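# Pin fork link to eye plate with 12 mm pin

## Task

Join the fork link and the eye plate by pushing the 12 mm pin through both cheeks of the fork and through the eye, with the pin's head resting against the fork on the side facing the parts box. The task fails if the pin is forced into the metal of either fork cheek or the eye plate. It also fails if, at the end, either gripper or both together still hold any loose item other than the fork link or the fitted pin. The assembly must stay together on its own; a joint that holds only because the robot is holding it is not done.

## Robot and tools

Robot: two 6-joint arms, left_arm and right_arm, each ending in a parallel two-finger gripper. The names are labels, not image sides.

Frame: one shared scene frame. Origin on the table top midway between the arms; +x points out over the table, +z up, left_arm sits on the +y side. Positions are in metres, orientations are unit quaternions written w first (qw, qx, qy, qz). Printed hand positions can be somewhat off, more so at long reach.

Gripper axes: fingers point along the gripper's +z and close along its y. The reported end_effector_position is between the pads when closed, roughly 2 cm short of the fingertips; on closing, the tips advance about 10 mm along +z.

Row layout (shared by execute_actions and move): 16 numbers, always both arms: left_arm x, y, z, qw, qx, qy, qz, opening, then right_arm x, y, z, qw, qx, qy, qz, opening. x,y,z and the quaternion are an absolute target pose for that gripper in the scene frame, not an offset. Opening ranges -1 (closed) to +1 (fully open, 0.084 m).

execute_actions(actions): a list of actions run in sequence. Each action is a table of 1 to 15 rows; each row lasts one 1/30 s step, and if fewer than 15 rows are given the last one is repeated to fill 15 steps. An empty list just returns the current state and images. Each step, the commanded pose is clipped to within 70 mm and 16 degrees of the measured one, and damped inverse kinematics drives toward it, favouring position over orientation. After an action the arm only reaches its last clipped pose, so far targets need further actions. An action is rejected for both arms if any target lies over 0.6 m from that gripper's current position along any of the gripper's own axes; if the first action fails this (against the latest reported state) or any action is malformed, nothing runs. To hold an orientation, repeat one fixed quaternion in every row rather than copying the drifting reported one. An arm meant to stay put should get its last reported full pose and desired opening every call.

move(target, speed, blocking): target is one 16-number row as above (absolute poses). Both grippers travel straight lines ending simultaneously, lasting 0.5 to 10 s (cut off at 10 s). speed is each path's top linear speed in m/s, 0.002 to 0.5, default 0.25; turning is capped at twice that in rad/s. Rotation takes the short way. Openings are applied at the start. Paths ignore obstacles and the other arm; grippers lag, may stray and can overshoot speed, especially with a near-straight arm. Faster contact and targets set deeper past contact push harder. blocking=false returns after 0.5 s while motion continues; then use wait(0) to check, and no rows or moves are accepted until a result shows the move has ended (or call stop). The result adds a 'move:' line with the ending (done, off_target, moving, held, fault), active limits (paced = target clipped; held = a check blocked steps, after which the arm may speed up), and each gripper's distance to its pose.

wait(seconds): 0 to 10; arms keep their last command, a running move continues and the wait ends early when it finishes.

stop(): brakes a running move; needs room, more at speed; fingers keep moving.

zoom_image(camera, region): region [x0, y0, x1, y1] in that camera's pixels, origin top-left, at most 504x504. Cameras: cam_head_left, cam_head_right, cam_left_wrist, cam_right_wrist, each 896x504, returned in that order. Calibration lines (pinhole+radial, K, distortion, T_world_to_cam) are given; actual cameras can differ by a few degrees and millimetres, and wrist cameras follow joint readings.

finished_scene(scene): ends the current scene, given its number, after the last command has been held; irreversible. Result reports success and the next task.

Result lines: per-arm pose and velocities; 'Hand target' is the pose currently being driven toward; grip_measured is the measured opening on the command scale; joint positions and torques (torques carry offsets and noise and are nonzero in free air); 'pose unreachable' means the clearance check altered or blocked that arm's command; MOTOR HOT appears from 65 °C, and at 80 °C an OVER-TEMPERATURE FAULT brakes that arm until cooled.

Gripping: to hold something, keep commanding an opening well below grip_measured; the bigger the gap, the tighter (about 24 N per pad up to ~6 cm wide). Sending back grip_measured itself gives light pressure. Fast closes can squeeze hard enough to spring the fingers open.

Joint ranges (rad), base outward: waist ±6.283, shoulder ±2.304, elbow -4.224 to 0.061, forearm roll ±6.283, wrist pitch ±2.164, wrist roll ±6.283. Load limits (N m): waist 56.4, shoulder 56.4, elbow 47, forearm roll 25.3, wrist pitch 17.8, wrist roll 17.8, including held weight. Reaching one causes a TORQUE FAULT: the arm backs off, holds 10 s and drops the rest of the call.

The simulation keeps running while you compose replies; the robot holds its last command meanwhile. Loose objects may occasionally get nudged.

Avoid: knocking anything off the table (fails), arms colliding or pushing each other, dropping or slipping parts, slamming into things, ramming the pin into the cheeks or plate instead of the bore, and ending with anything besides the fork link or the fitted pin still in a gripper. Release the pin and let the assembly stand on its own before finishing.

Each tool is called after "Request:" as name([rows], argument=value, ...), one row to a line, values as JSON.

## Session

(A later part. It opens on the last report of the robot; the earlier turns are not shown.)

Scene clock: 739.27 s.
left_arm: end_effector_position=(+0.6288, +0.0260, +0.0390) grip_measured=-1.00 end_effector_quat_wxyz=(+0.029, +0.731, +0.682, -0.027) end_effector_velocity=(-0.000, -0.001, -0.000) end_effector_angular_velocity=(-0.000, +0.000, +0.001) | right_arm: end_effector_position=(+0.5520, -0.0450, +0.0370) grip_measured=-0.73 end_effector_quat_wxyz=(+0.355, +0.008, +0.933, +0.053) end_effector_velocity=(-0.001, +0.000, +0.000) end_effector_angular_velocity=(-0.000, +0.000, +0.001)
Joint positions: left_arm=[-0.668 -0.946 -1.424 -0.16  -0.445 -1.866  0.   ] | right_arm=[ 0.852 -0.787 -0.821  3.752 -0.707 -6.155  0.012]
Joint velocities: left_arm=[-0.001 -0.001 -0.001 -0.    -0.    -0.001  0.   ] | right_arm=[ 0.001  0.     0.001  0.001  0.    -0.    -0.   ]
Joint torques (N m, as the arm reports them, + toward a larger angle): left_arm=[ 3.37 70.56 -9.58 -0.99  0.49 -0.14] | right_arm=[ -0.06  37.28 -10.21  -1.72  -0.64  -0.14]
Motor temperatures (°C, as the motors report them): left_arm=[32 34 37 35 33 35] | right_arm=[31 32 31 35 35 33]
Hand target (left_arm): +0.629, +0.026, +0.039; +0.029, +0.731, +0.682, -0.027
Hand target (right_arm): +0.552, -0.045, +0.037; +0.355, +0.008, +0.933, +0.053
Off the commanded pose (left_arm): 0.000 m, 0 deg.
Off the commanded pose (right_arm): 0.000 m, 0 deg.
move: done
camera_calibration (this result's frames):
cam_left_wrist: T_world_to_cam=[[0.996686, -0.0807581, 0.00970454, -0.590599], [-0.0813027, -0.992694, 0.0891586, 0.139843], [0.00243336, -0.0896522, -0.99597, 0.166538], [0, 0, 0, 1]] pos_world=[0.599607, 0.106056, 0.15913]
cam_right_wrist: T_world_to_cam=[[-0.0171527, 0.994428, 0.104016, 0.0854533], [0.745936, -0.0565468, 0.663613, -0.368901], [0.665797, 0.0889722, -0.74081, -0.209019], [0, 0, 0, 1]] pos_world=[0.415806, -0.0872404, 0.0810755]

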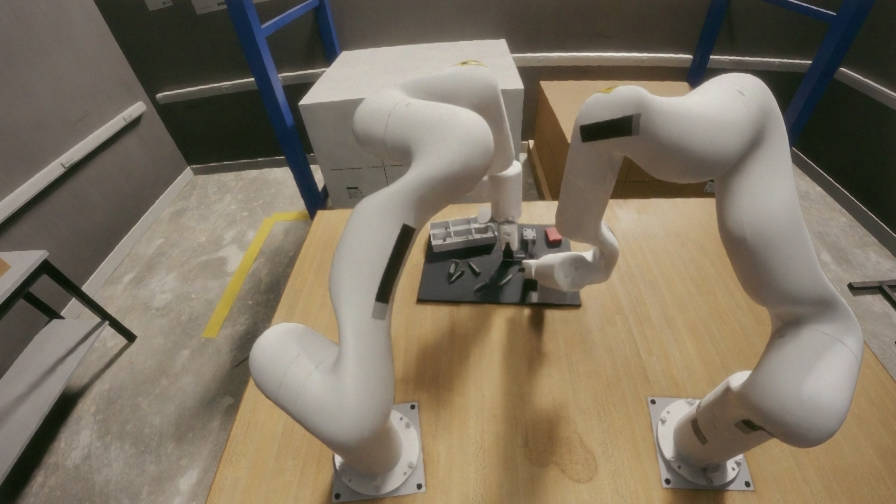

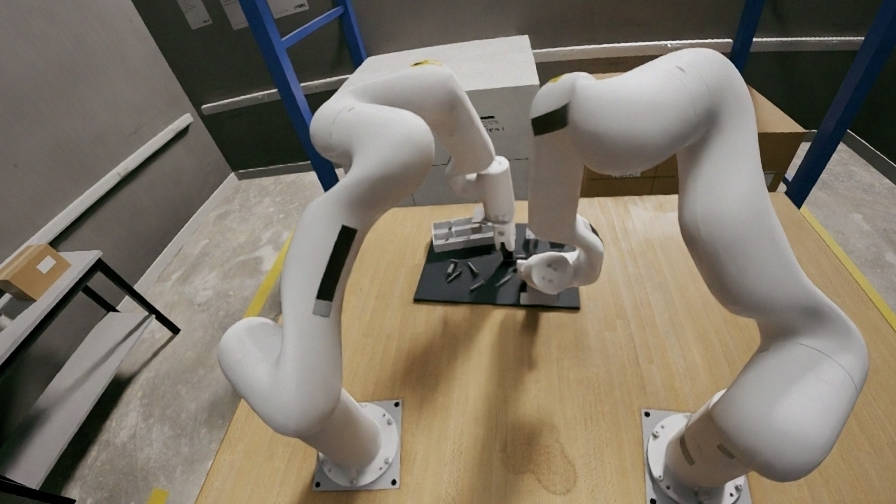

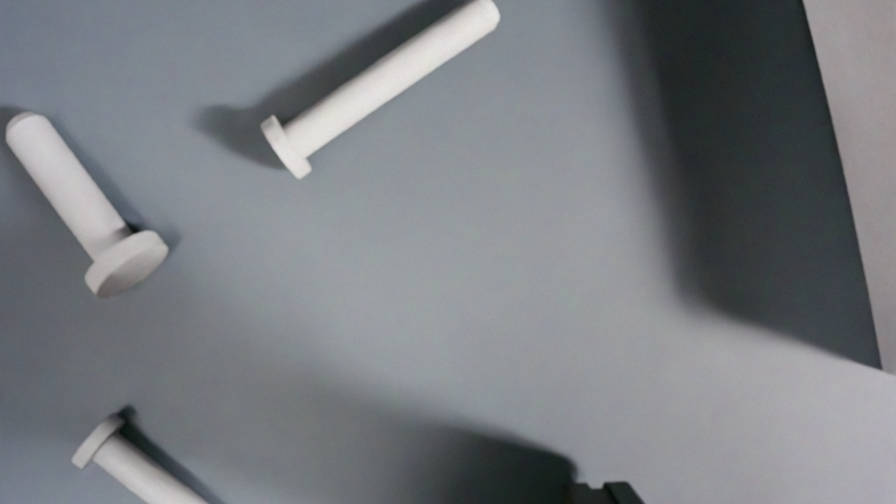

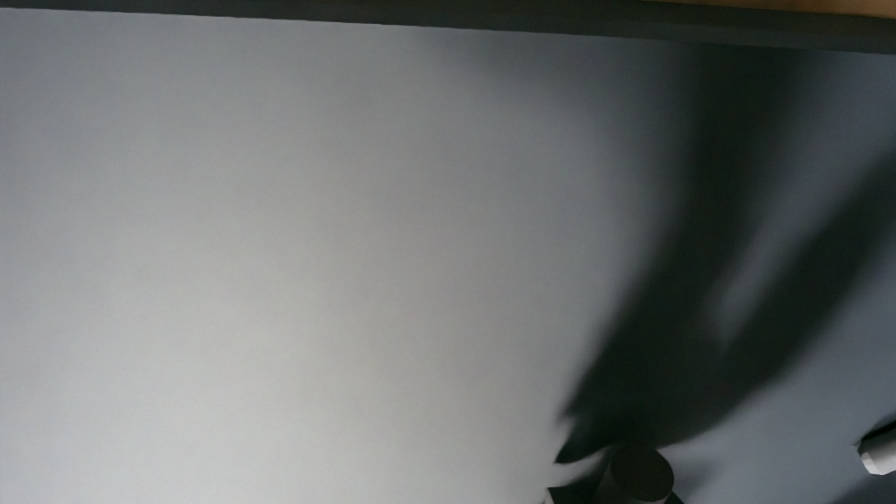

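Request:
move(target=[0.6284,0.021,0.039,0.0287,0.7304,0.6815,-0.0268,-1,0.552,-0.045,0.0370,0.355,0.008,0.933,0.053,-1], speed=0.004)

Request:
move(target=[0.628,0.017,0.039,0.0287,0.7304,0.6815,-0.0268,-1,0.552,-0.045,0.0370,0.355,0.008,0.933,0.053,-1], speed=0.004)

Scene clock: 742.33 s.
left_arm: end_effector_position=(+0.6290, +0.0233, +0.0387) grip_measured=-1.00 end_effector_quat_wxyz=(+0.028, +0.730, +0.683, -0.027) end_effector_velocity=(+0.001, -0.001, +0.000) end_effector_angular_velocity=(-0.001, -0.002, -0.000) | right_arm: end_effector_position=(+0.5519, -0.0450, +0.0369) grip_measured=-0.73 end_effector_quat_wxyz=(+0.355, +0.008, +0.933, +0.053) end_effector_velocity=(-0.000, +0.000, +0.001) end_effector_angular_velocity=(+0.001, -0.000, -0.001)
Joint positions: left_arm=[-0.671 -0.95  -1.431 -0.158 -0.449 -1.875  0.   ] | right_arm=[ 0.852 -0.788 -0.821  3.752 -0.707 -6.155  0.012]
Joint velocities: left_arm=[-0.001 -0.001 -0.002  0.001  0.001 -0.001  0.   ] | right_arm=[0.    0.001 0.001 0.    0.    0.001 0.   ]
Joint torques (N m, as the arm reports them, + toward a larger angle): left_arm=[-29.    71.98 -16.69  -7.31   3.1   -0.24] | right_arm=[  1.93  36.03 -11.29  -2.42  -1.63  -0.37]
Motor temperatures (°C, as the motors report them): left_arm=[32 34 37 35 33 35] | right_arm=[31 32 31 35 35 33]
Hand target (left_arm): +0.628, +0.021, +0.039; +0.029, +0.731, +0.682, -0.027
Hand target (right_arm): +0.552, -0.045, +0.037; +0.355, +0.008, +0.933, +0.053
Off the commanded pose (left_arm): 0.002 m, 0 deg.
Off the commanded pose (right_arm): 0.000 m, 0 deg.
move: done
camera_calibration (this result's frames):
cam_left_wrist: T_world_to_cam=[[0.996904, -0.0782082, 0.00811872, -0.591145], [-0.0786199, -0.992993, 0.0882222, 0.135543], [0.00116213, -0.0885874, -0.996068, 0.16676], [0, 0, 0, 1]] pos_world=[0.599777, 0.103134, 0.158946]
cam_right_wrist: T_world_to_cam=[[-0.0172406, 0.994439, 0.103893, 0.0855179], [0.746282, -0.056353, 0.66324, -0.368864], [0.665406, 0.0889681, -0.741161, -0.208782], [0, 0, 0, 1]] pos_world=[0.415676, -0.0872539, 0.0810191]

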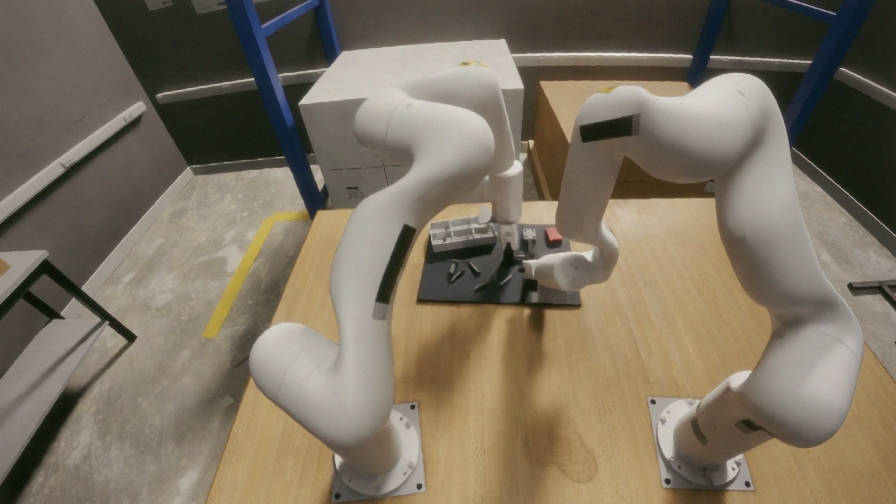

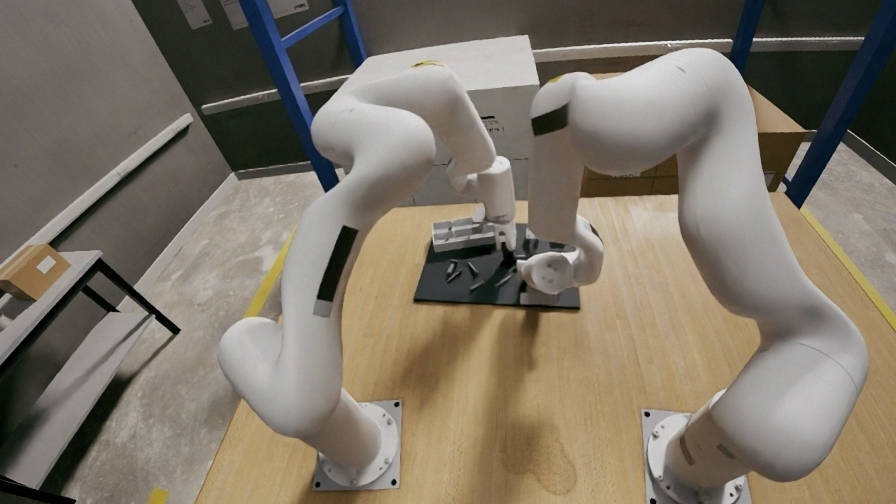

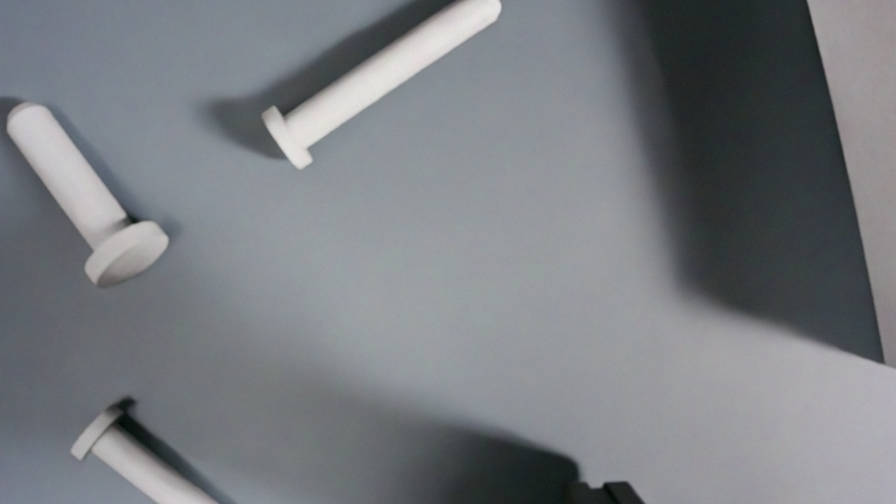

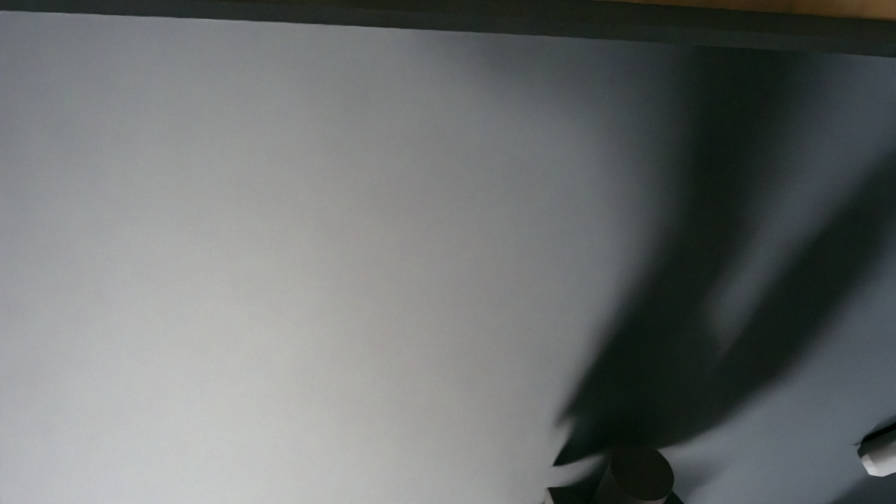

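Scene clock: 744.17 s.
left_arm: end_effector_position=(+0.6295, +0.0225, +0.0388) grip_measured=-1.00 end_effector_quat_wxyz=(+0.026, +0.729, +0.683, -0.027) end_effector_velocity=(+0.000, -0.000, +0.001) end_effector_angular_velocity=(-0.000, -0.000, -0.000) | right_arm: end_effector_position=(+0.5520, -0.0450, +0.0370) grip_measured=-0.73 end_effector_quat_wxyz=(+0.355, +0.008, +0.933, +0.053) end_effector_velocity=(-0.000, +0.000, +0.000) end_effector_angular_velocity=(+0.000, -0.000, +0.000)
Joint positions: left_arm=[-0.672 -0.953 -1.437 -0.153 -0.455 -1.882  0.   ] | right_arm=[ 0.852 -0.788 -0.821  3.752 -0.707 -6.155  0.012]
Joint velocities: left_arm=[-0.     0.002 -0.001  0.001 -0.002 -0.001  0.   ] | right_arm=[ 0.001  0.    -0.     0.001  0.    -0.    -0.   ]
Joint torques (N m, as the arm reports them, + toward a larger angle): left_arm=[-45.34  73.83 -20.55 -10.16   4.84  -0.32] | right_arm=[  1.6   35.66 -12.32  -2.35  -1.58  -0.37]
Motor temperatures (°C, as the motors report them): left_arm=[32 34 37 35 33 35] | right_arm=[31 32 31 35 35 33]
Hand target (left_arm): +0.628, +0.017, +0.039; +0.029, +0.731, +0.682, -0.027
Hand target (right_arm): +0.552, -0.045, +0.037; +0.355, +0.008, +0.933, +0.053
Off the commanded pose (left_arm): 0.006 m, 0 deg.
Off the commanded pose (right_arm): 0.000 m, 0 deg.
move: off_target (left_arm)
camera_calibration (this result's frames):
cam_left_wrist: T_world_to_cam=[[0.997071, -0.0763004, 0.00534965, -0.591762], [-0.0764776, -0.993356, 0.085995, 0.133546], [-0.00124735, -0.0861522, -0.996281, 0.168248], [0, 0, 0, 1]] pos_world=[0.600451, 0.102001, 0.159304]
cam_right_wrist: T_world_to_cam=[[-0.0171422, 0.994439, 0.103913, 0.0855019], [0.746115, -0.0564617, 0.663418, -0.368873], [0.665596, 0.0889036, -0.740998, -0.208898], [0, 0, 0, 1]] pos_world=[0.41573, -0.0872818, 0.0810393]

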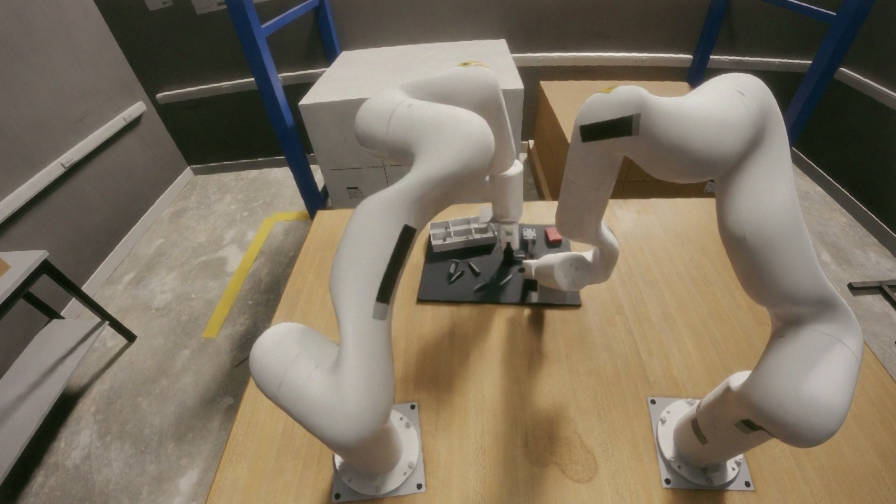

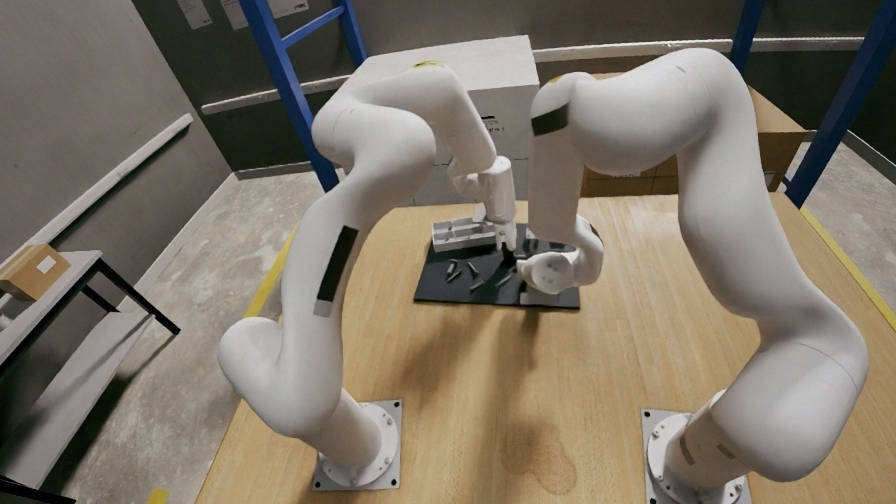

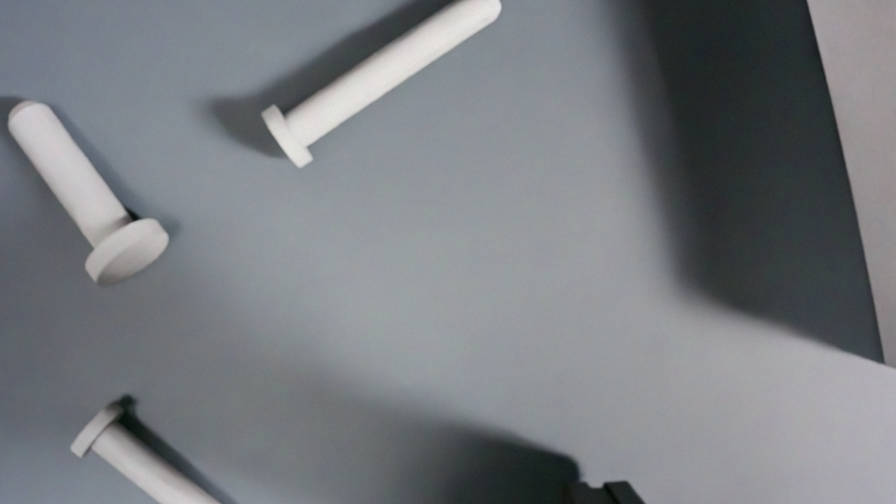

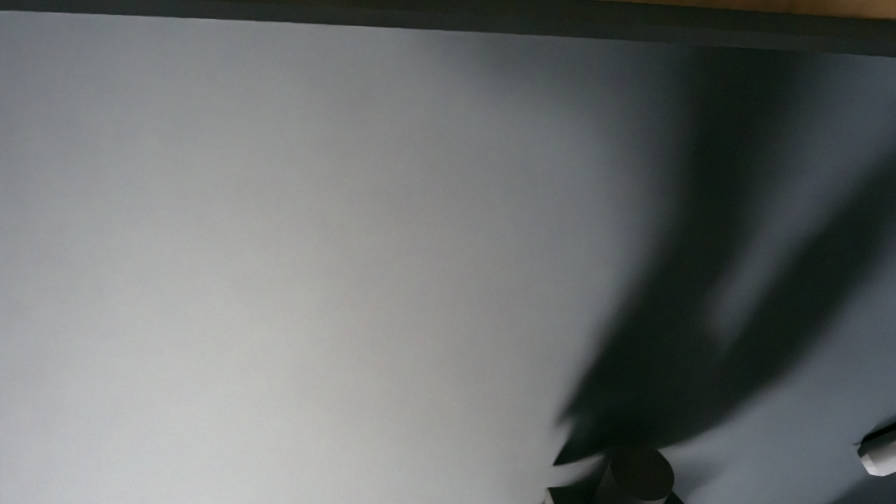

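Request:
move(target=[0.6288,0.0245,0.039,0.0287,0.7304,0.6815,-0.0268,-1,0.552,-0.045,0.0370,0.355,0.008,0.933,0.053,-1], speed=0.01)

Request:
move(target=[0.6288,0.0245,0.039,0.0287,0.7304,0.6815,-0.0268,-1,0.554,-0.045,0.0370,0.355,0.008,0.933,0.053,-1], speed=0.003)

Request:
move(target=[0.6288,0.0235,0.039,0.0287,0.7304,0.6815,-0.0268,-1,0.554,-0.045,0.0370,0.355,0.008,0.933,0.053,-1], speed=0.003)

Scene clock: 746.70 s.
left_arm: end_effector_position=(+0.6297, +0.0231, +0.0396) grip_measured=-1.00 end_effector_quat_wxyz=(+0.031, +0.731, +0.682, -0.026) end_effector_velocity=(-0.001, +0.003, -0.001) end_effector_angular_velocity=(+0.000, +0.002, -0.000) | right_arm: end_effector_position=(+0.5520, -0.0452, +0.0370) grip_measured=-0.73 end_effector_quat_wxyz=(+0.355, +0.008, +0.933, +0.053) end_effector_velocity=(-0.000, -0.000, -0.000) end_effector_angular_velocity=(-0.000, +0.001, +0.000)
Joint positions: left_arm=[-0.671 -0.948 -1.429 -0.16  -0.443 -1.87   0.   ] | right_arm=[ 0.852 -0.788 -0.821  3.753 -0.707 -6.155  0.012]
Joint velocities: left_arm=[ 0.003  0.001  0.005 -0.003  0.001  0.006  0.   ] | right_arm=[ 0.    -0.     0.001 -0.     0.     0.    -0.   ]
Joint torques (N m, as the arm reports them, + toward a larger angle): left_arm=[ -2.65  72.85 -11.23  -1.84   1.04  -0.24] | right_arm=[  0.82  37.88 -13.38  -3.47  -1.66  -0.75]
Motor temperatures (°C, as the motors report them): left_arm=[32 34 37 35 33 35] | right_arm=[31 32 31 35 35 33]
Hand target (left_arm): +0.629, +0.024, +0.039; +0.029, +0.731, +0.682, -0.027
Hand target (right_arm): +0.552, -0.045, +0.037; +0.355, +0.008, +0.933, +0.053
Off the commanded pose (left_arm): 0.002 m, 0 deg.
Off the commanded pose (right_arm): 0.000 m, 0 deg.
move: done
camera_calibration (this result's frames):
cam_left_wrist: T_world_to_cam=[[0.996645, -0.0807662, 0.0132563, -0.591824], [-0.0816387, -0.992529, 0.0906687, 0.137105], [0.00583426, -0.0914467, -0.995793, 0.164715], [0, 0, 0, 1]] pos_world=[0.60007, 0.103344, 0.159436]
cam_right_wrist: T_world_to_cam=[[-0.0169123, 0.99445, 0.103845, 0.0855064], [0.746026, -0.0565992, 0.663507, -0.368867], [0.665702, 0.0886927, -0.740928, -0.20899], [0, 0, 0, 1]] pos_world=[0.415755, -0.0873735, 0.0810203]

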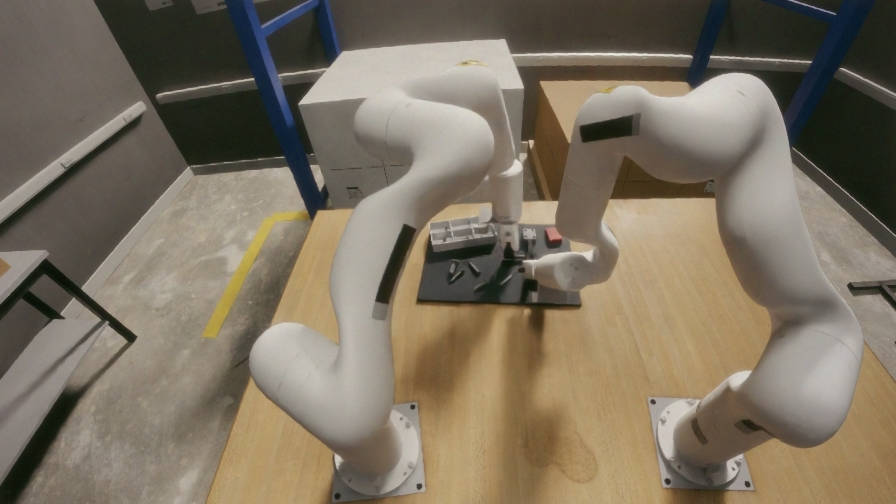

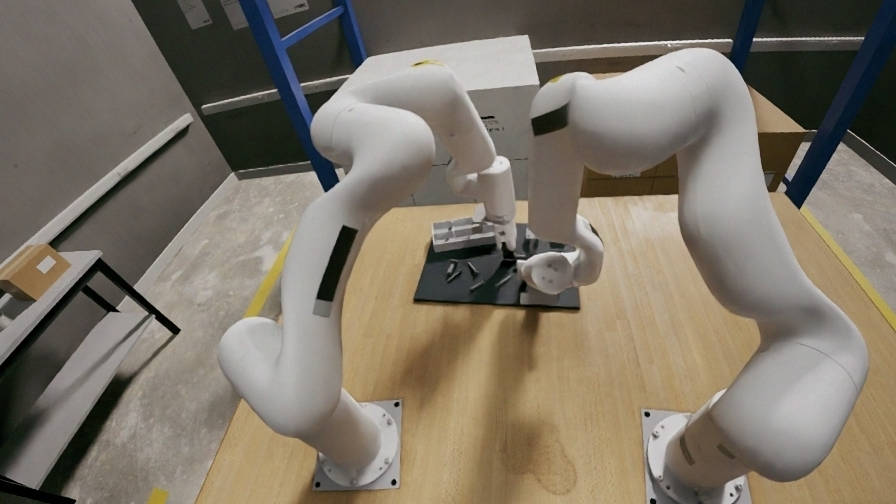

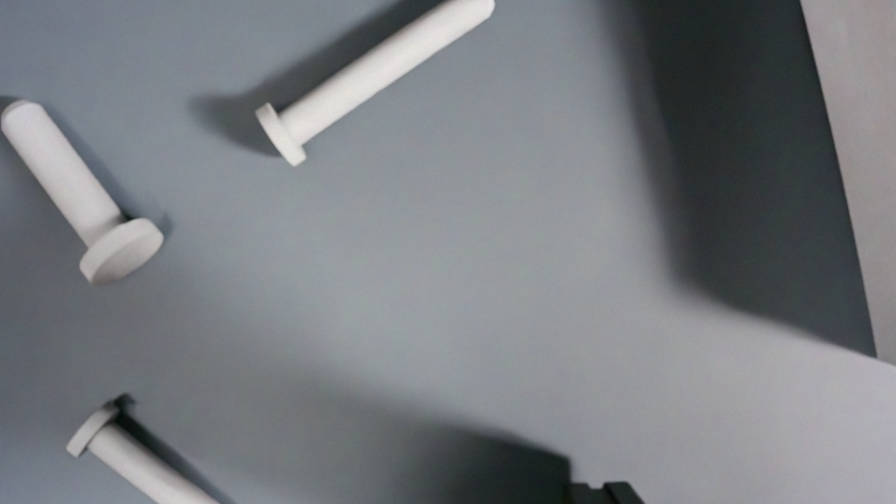

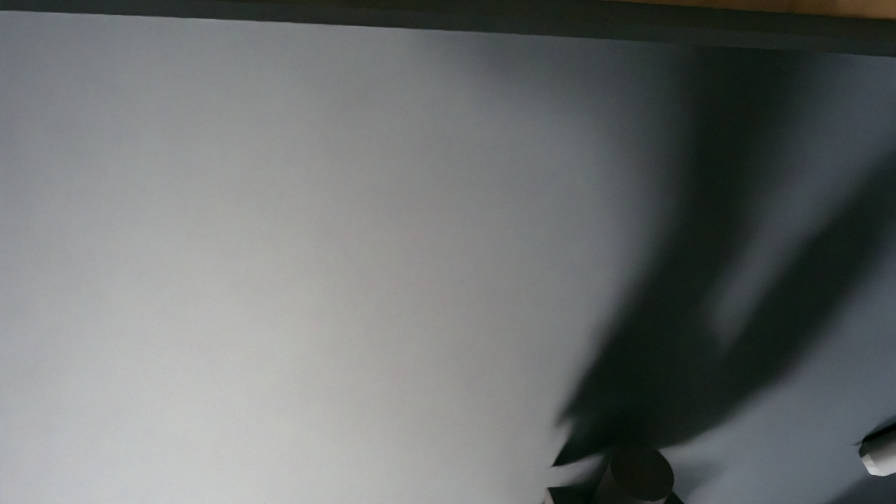

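Scene clock: 747.60 s.
left_arm: end_effector_position=(+0.6289, +0.0243, +0.0391) grip_measured=-1.00 end_effector_quat_wxyz=(+0.029, +0.731, +0.682, -0.027) end_effector_velocity=(-0.000, +0.002, -0.000) end_effector_angular_velocity=(+0.001, +0.002, +0.001) | right_arm: end_effector_position=(+0.5537, -0.0452, +0.0367) grip_measured=-0.73 end_effector_quat_wxyz=(+0.355, +0.008, +0.933, +0.053) end_effector_velocity=(+0.004, +0.002, +0.003) end_effector_angular_velocity=(+0.004, -0.009, -0.000)
Joint positions: left_arm=[-0.67  -0.948 -1.427 -0.16  -0.445 -1.869  0.   ] | right_arm=[ 0.849 -0.789 -0.824  3.751 -0.704 -6.157  0.012]
Joint velocities: left_arm=[ 0.002  0.     0.001  0.001 -0.001  0.     0.   ] | right_arm=[-0.002  0.001 -0.006 -0.001 -0.004 -0.001  0.   ]
Joint torques (N m, as the arm reports them, + toward a larger angle): left_arm=[ 5.9  69.45 -9.16 -0.4   0.46 -0.27] | right_arm=[ -2.37  42.08 -16.68  -1.92  -3.69  -0.51]
Motor temperatures (°C, as the motors report them): left_arm=[32 34 37 35 33 35] | right_arm=[31 32 31 35 35 33]
Hand target (left_arm): +0.629, +0.024, +0.039; +0.029, +0.731, +0.682, -0.027
Hand target (right_arm): +0.554, -0.045, +0.037; +0.355, +0.008, +0.933, +0.053
Off the commanded pose (left_arm): 0.000 m, 0 deg.
Off the commanded pose (right_arm): 0.000 m, 0 deg.
move: done
camera_calibration (this result's frames):
cam_left_wrist: T_world_to_cam=[[0.996679, -0.0808034, 0.0100493, -0.590793], [-0.0813792, -0.992674, 0.0893087, 0.138177], [0.00275927, -0.08983, -0.995953, 0.166243], [0, 0, 0, 1]] pos_world=[0.599618, 0.10436, 0.159167]
cam_right_wrist: T_world_to_cam=[[-0.0170706, 0.994476, 0.10357, 0.0857221], [0.746539, -0.0562298, 0.662961, -0.370209], [0.665122, 0.0886364, -0.741455, -0.209915], [0, 0, 0, 1]] pos_world=[0.417458, -0.0874593, 0.0809135]

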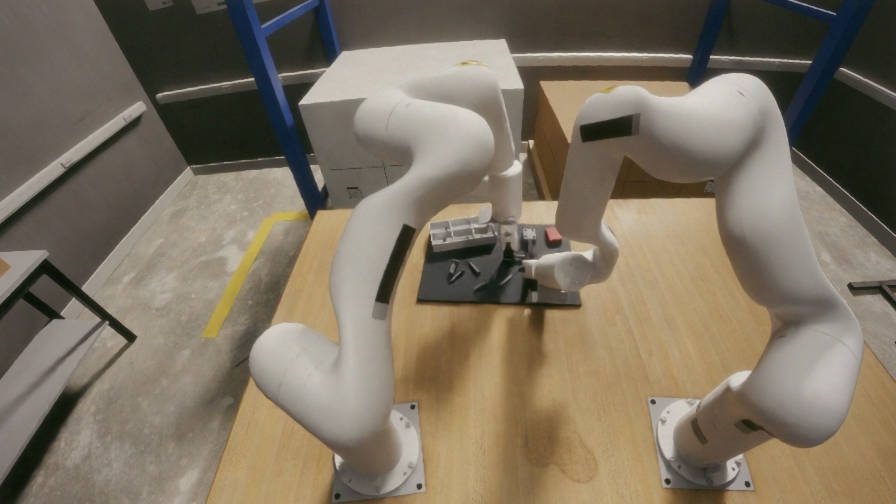

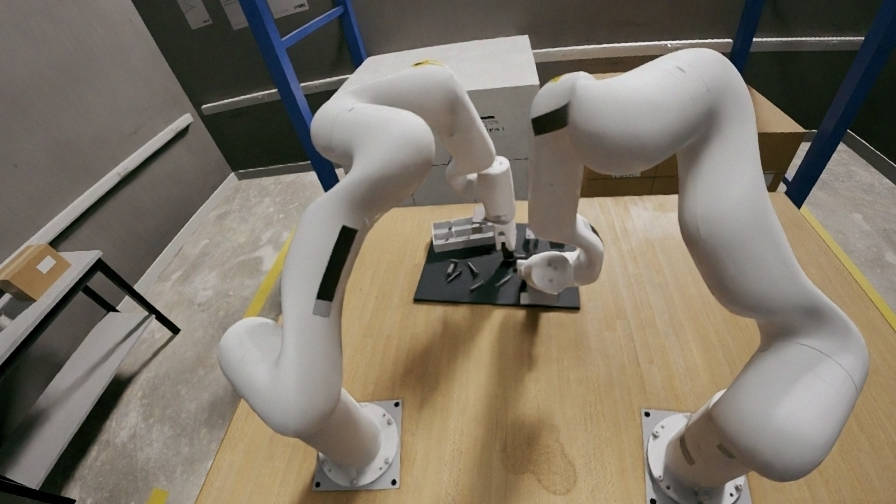

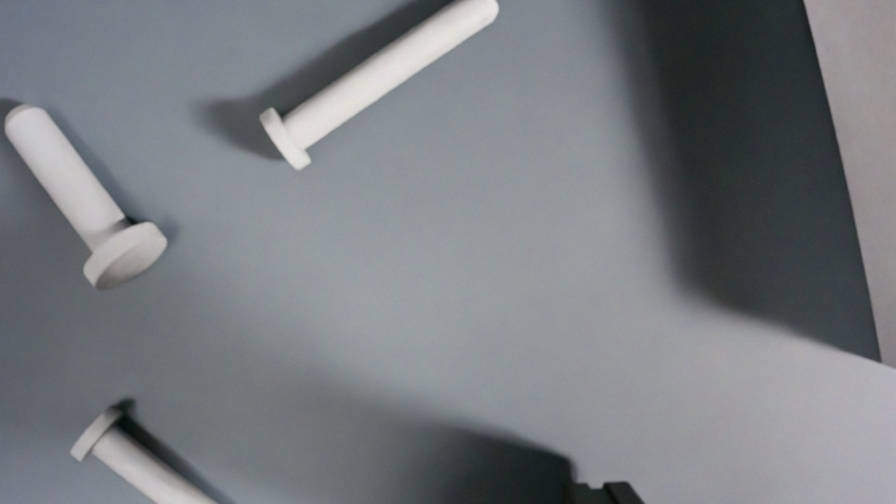

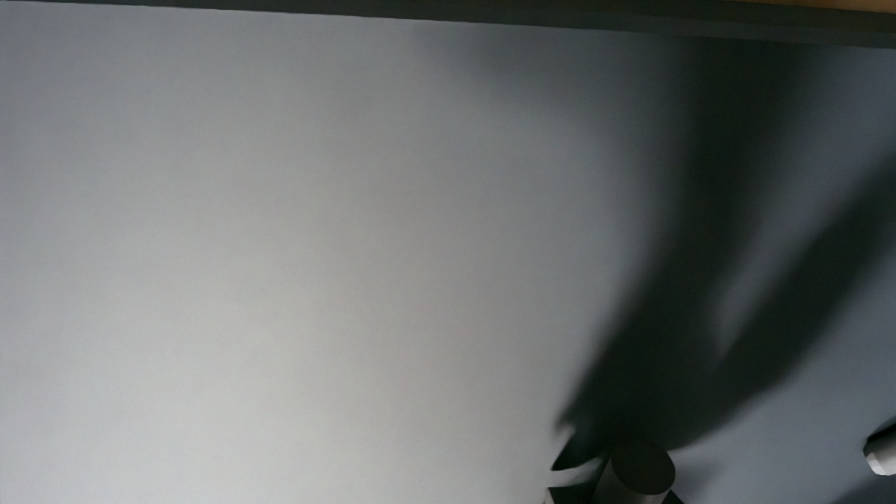

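Scene clock: 748.30 s.
left_arm: end_effector_position=(+0.6288, +0.0236, +0.0390) grip_measured=-1.00 end_effector_quat_wxyz=(+0.029, +0.731, +0.682, -0.027) end_effector_velocity=(+0.000, +0.000, -0.000) end_effector_angular_velocity=(+0.000, -0.000, -0.000) | right_arm: end_effector_position=(+0.5538, -0.0451, +0.0369) grip_measured=-0.73 end_effector_quat_wxyz=(+0.355, +0.008, +0.933, +0.053) end_effector_velocity=(+0.000, -0.001, +0.000) end_effector_angular_velocity=(+0.000, -0.000, -0.001)
Joint positions: left_arm=[-0.671 -0.949 -1.429 -0.159 -0.447 -1.871  0.   ] | right_arm=[ 0.849 -0.789 -0.825  3.751 -0.705 -6.157  0.012]
Joint velocities: left_arm=[ 0.    -0.001 -0.001  0.001  0.    -0.001  0.   ] | right_arm=[-0.002  0.     0.001 -0.001 -0.     0.001 -0.   ]
Joint torques (N m, as the arm reports them, + toward a larger angle): left_arm=[ 6.19 70.35 -9.51 -0.8   0.34 -0.22] | right_arm=[ -6.36  40.91 -17.1   -3.11  -3.24  -0.49]
Motor temperatures (°C, as the motors report them): left_arm=[32 34 37 35 33 35] | right_arm=[31 32 31 35 35 33]
Hand target (left_arm): +0.629, +0.023, +0.039; +0.029, +0.731, +0.682, -0.027
Hand target (right_arm): +0.554, -0.045, +0.037; +0.355, +0.008, +0.933, +0.053
Off the commanded pose (left_arm): 0.000 m, 0 deg.
Off the commanded pose (right_arm): 0.000 m, 0 deg.
move: done
camera_calibration (this result's frames):
cam_left_wrist: T_world_to_cam=[[0.99669, -0.0807279, 0.00962654, -0.590782], [-0.0812655, -0.992701, 0.0891052, 0.137381], [0.00236301, -0.0895925, -0.995976, 0.166344], [0, 0, 0, 1]] pos_world=[0.599597, 0.103589, 0.159121]
cam_right_wrist: T_world_to_cam=[[-0.0171523, 0.994458, 0.103725, 0.0856563], [0.746291, -0.0563053, 0.663234, -0.370286], [0.665398, 0.088785, -0.74119, -0.210087], [0, 0, 0, 1]] pos_world=[0.417602, -0.0873782, 0.0809873]

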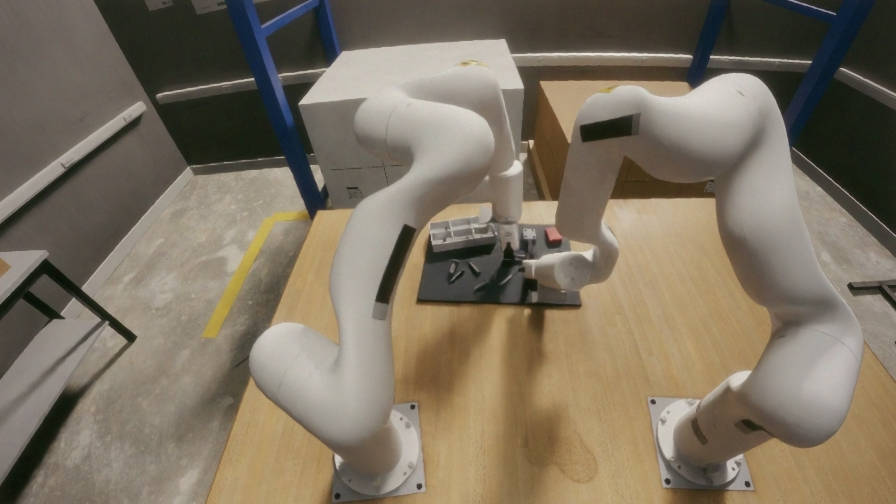

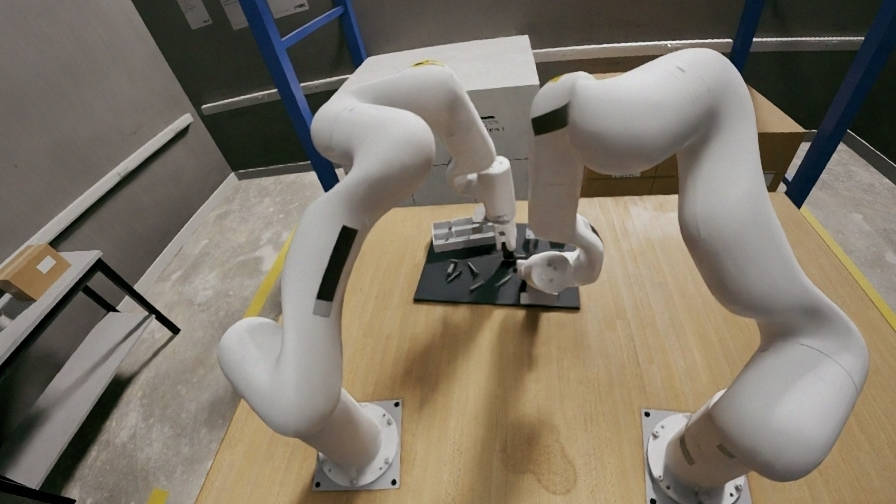

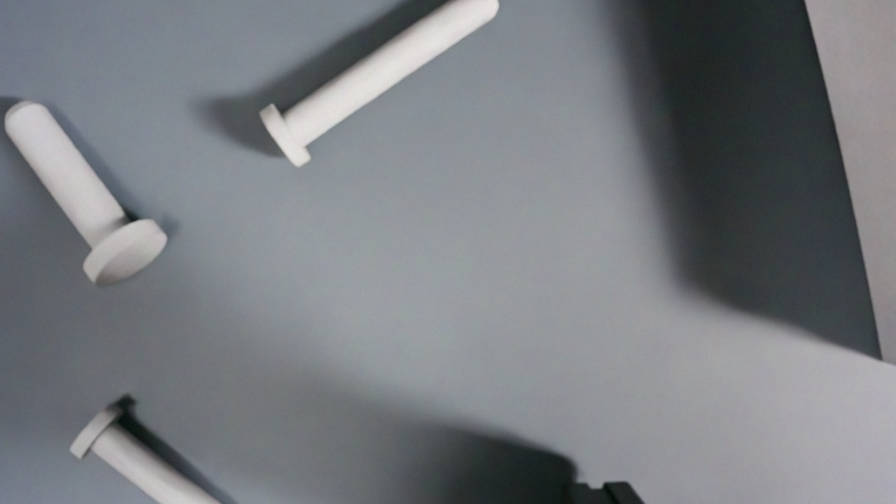

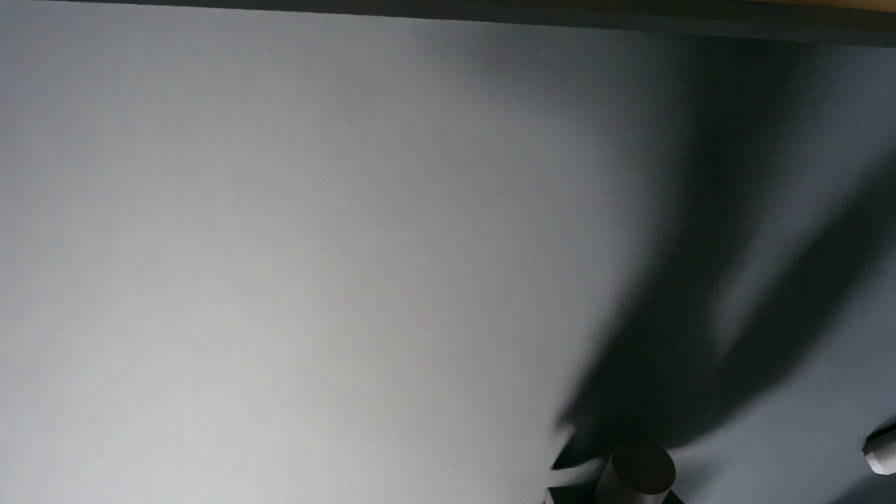

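Request:
move(target=[0.6287,0.0218,0.039,0.0287,0.7304,0.6815,-0.0268,-1,0.553,-0.045,0.0370,0.355,0.008,0.933,0.053,-1], speed=0.002)

Scene clock: 750.47 s.
left_arm: end_effector_position=(+0.6287, +0.0218, +0.0390) grip_measured=-1.00 end_effector_quat_wxyz=(+0.029, +0.731, +0.682, -0.027) end_effector_velocity=(+0.001, -0.001, +0.000) end_effector_angular_velocity=(-0.001, -0.003, -0.001) | right_arm: end_effector_position=(+0.5534, -0.0448, +0.0373) grip_measured=-0.73 end_effector_quat_wxyz=(+0.356, +0.008, +0.933, +0.053) end_effector_velocity=(-0.001, +0.000, -0.000) end_effector_angular_velocity=(+0.000, +0.001, -0.001)
Joint positions: left_arm=[-0.673 -0.95  -1.431 -0.159 -0.448 -1.874  0.   ] | right_arm=[ 0.85  -0.788 -0.823  3.752 -0.706 -6.156  0.012]
Joint velocities: left_arm=[-0.001 -0.    -0.002  0.001  0.002 -0.001  0.   ] | right_arm=[ 0.002 -0.     0.001  0.002 -0.     0.001 -0.   ]
Joint torques (N m, as the arm reports them, + toward a larger angle): left_arm=[ -4.59  73.82 -12.03  -2.63   1.2   -0.25] | right_arm=[ -1.4   41.   -13.95  -3.95  -2.35  -0.73]
Motor temperatures (°C, as the motors report them): left_arm=[32 34 37 35 33 35] | right_arm=[31 32 31 35 35 33]
Hand target (left_arm): +0.629, +0.022, +0.039; +0.029, +0.731, +0.682, -0.027
Hand target (right_arm): +0.553, -0.045, +0.037; +0.355, +0.008, +0.933, +0.053
Off the commanded pose (left_arm): 0.000 m, 0 deg.
Off the commanded pose (right_arm): 0.001 m, 0 deg.
move: done
camera_calibration (this result's frames):
cam_left_wrist: T_world_to_cam=[[0.996679, -0.0808588, 0.00965772, -0.590785], [-0.0813989, -0.992685, 0.089171, 0.13563], [0.0023768, -0.089661, -0.99597, 0.166204], [0, 0, 0, 1]] pos_world=[0.599468, 0.10177, 0.159145]
cam_right_wrist: T_world_to_cam=[[-0.017185, 0.994388, 0.104389, 0.0852947], [0.745274, -0.0568601, 0.664329, -0.369766], [0.666537, 0.0892148, -0.740114, -0.210155], [0, 0, 0, 1]] pos_world=[0.417119, -0.0870921, 0.0812043]

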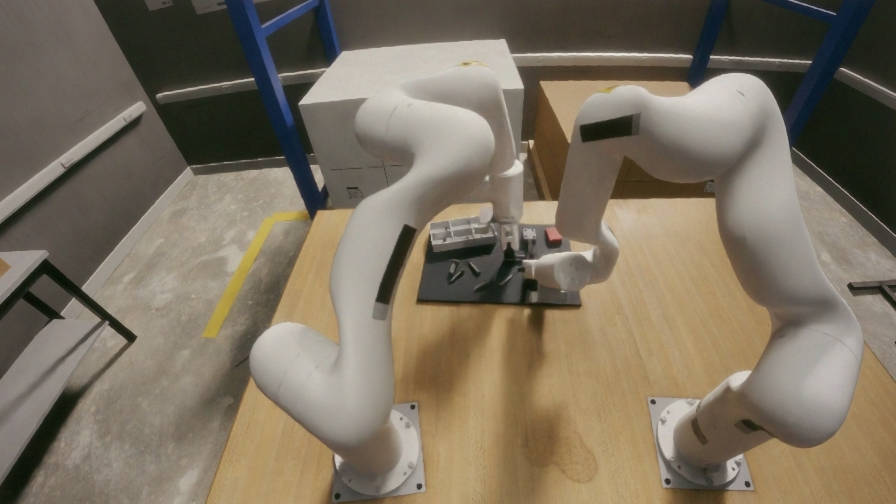

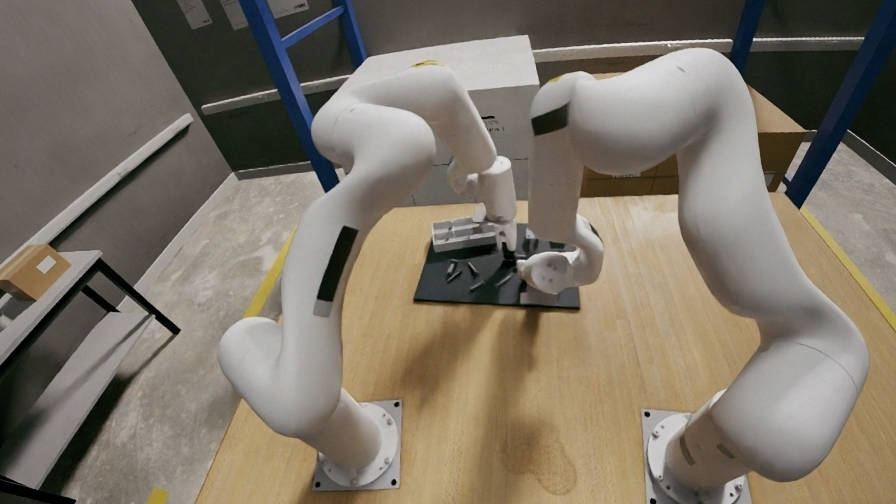

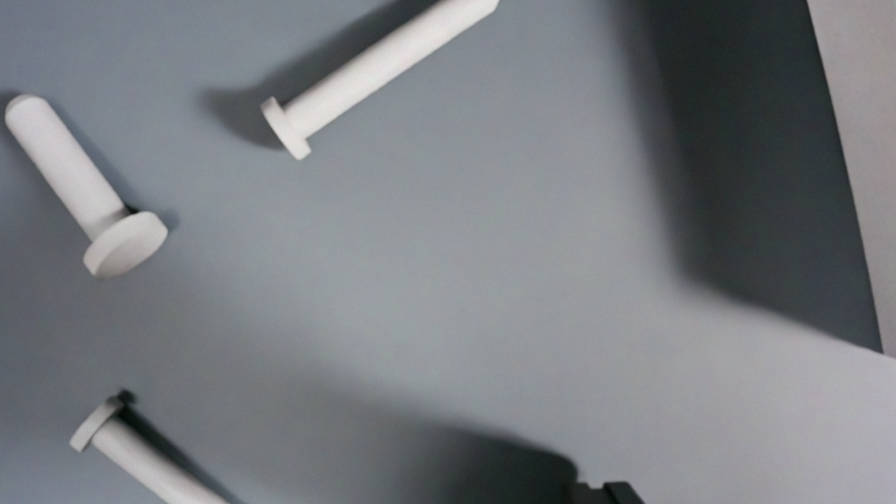

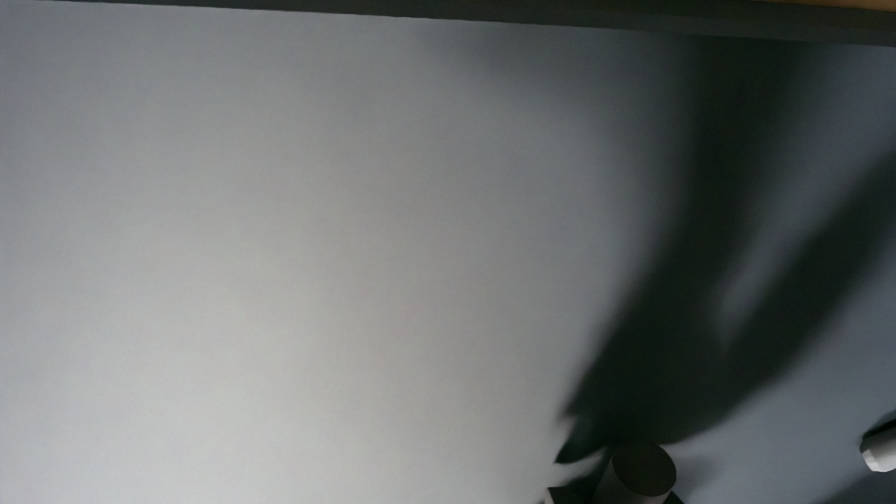

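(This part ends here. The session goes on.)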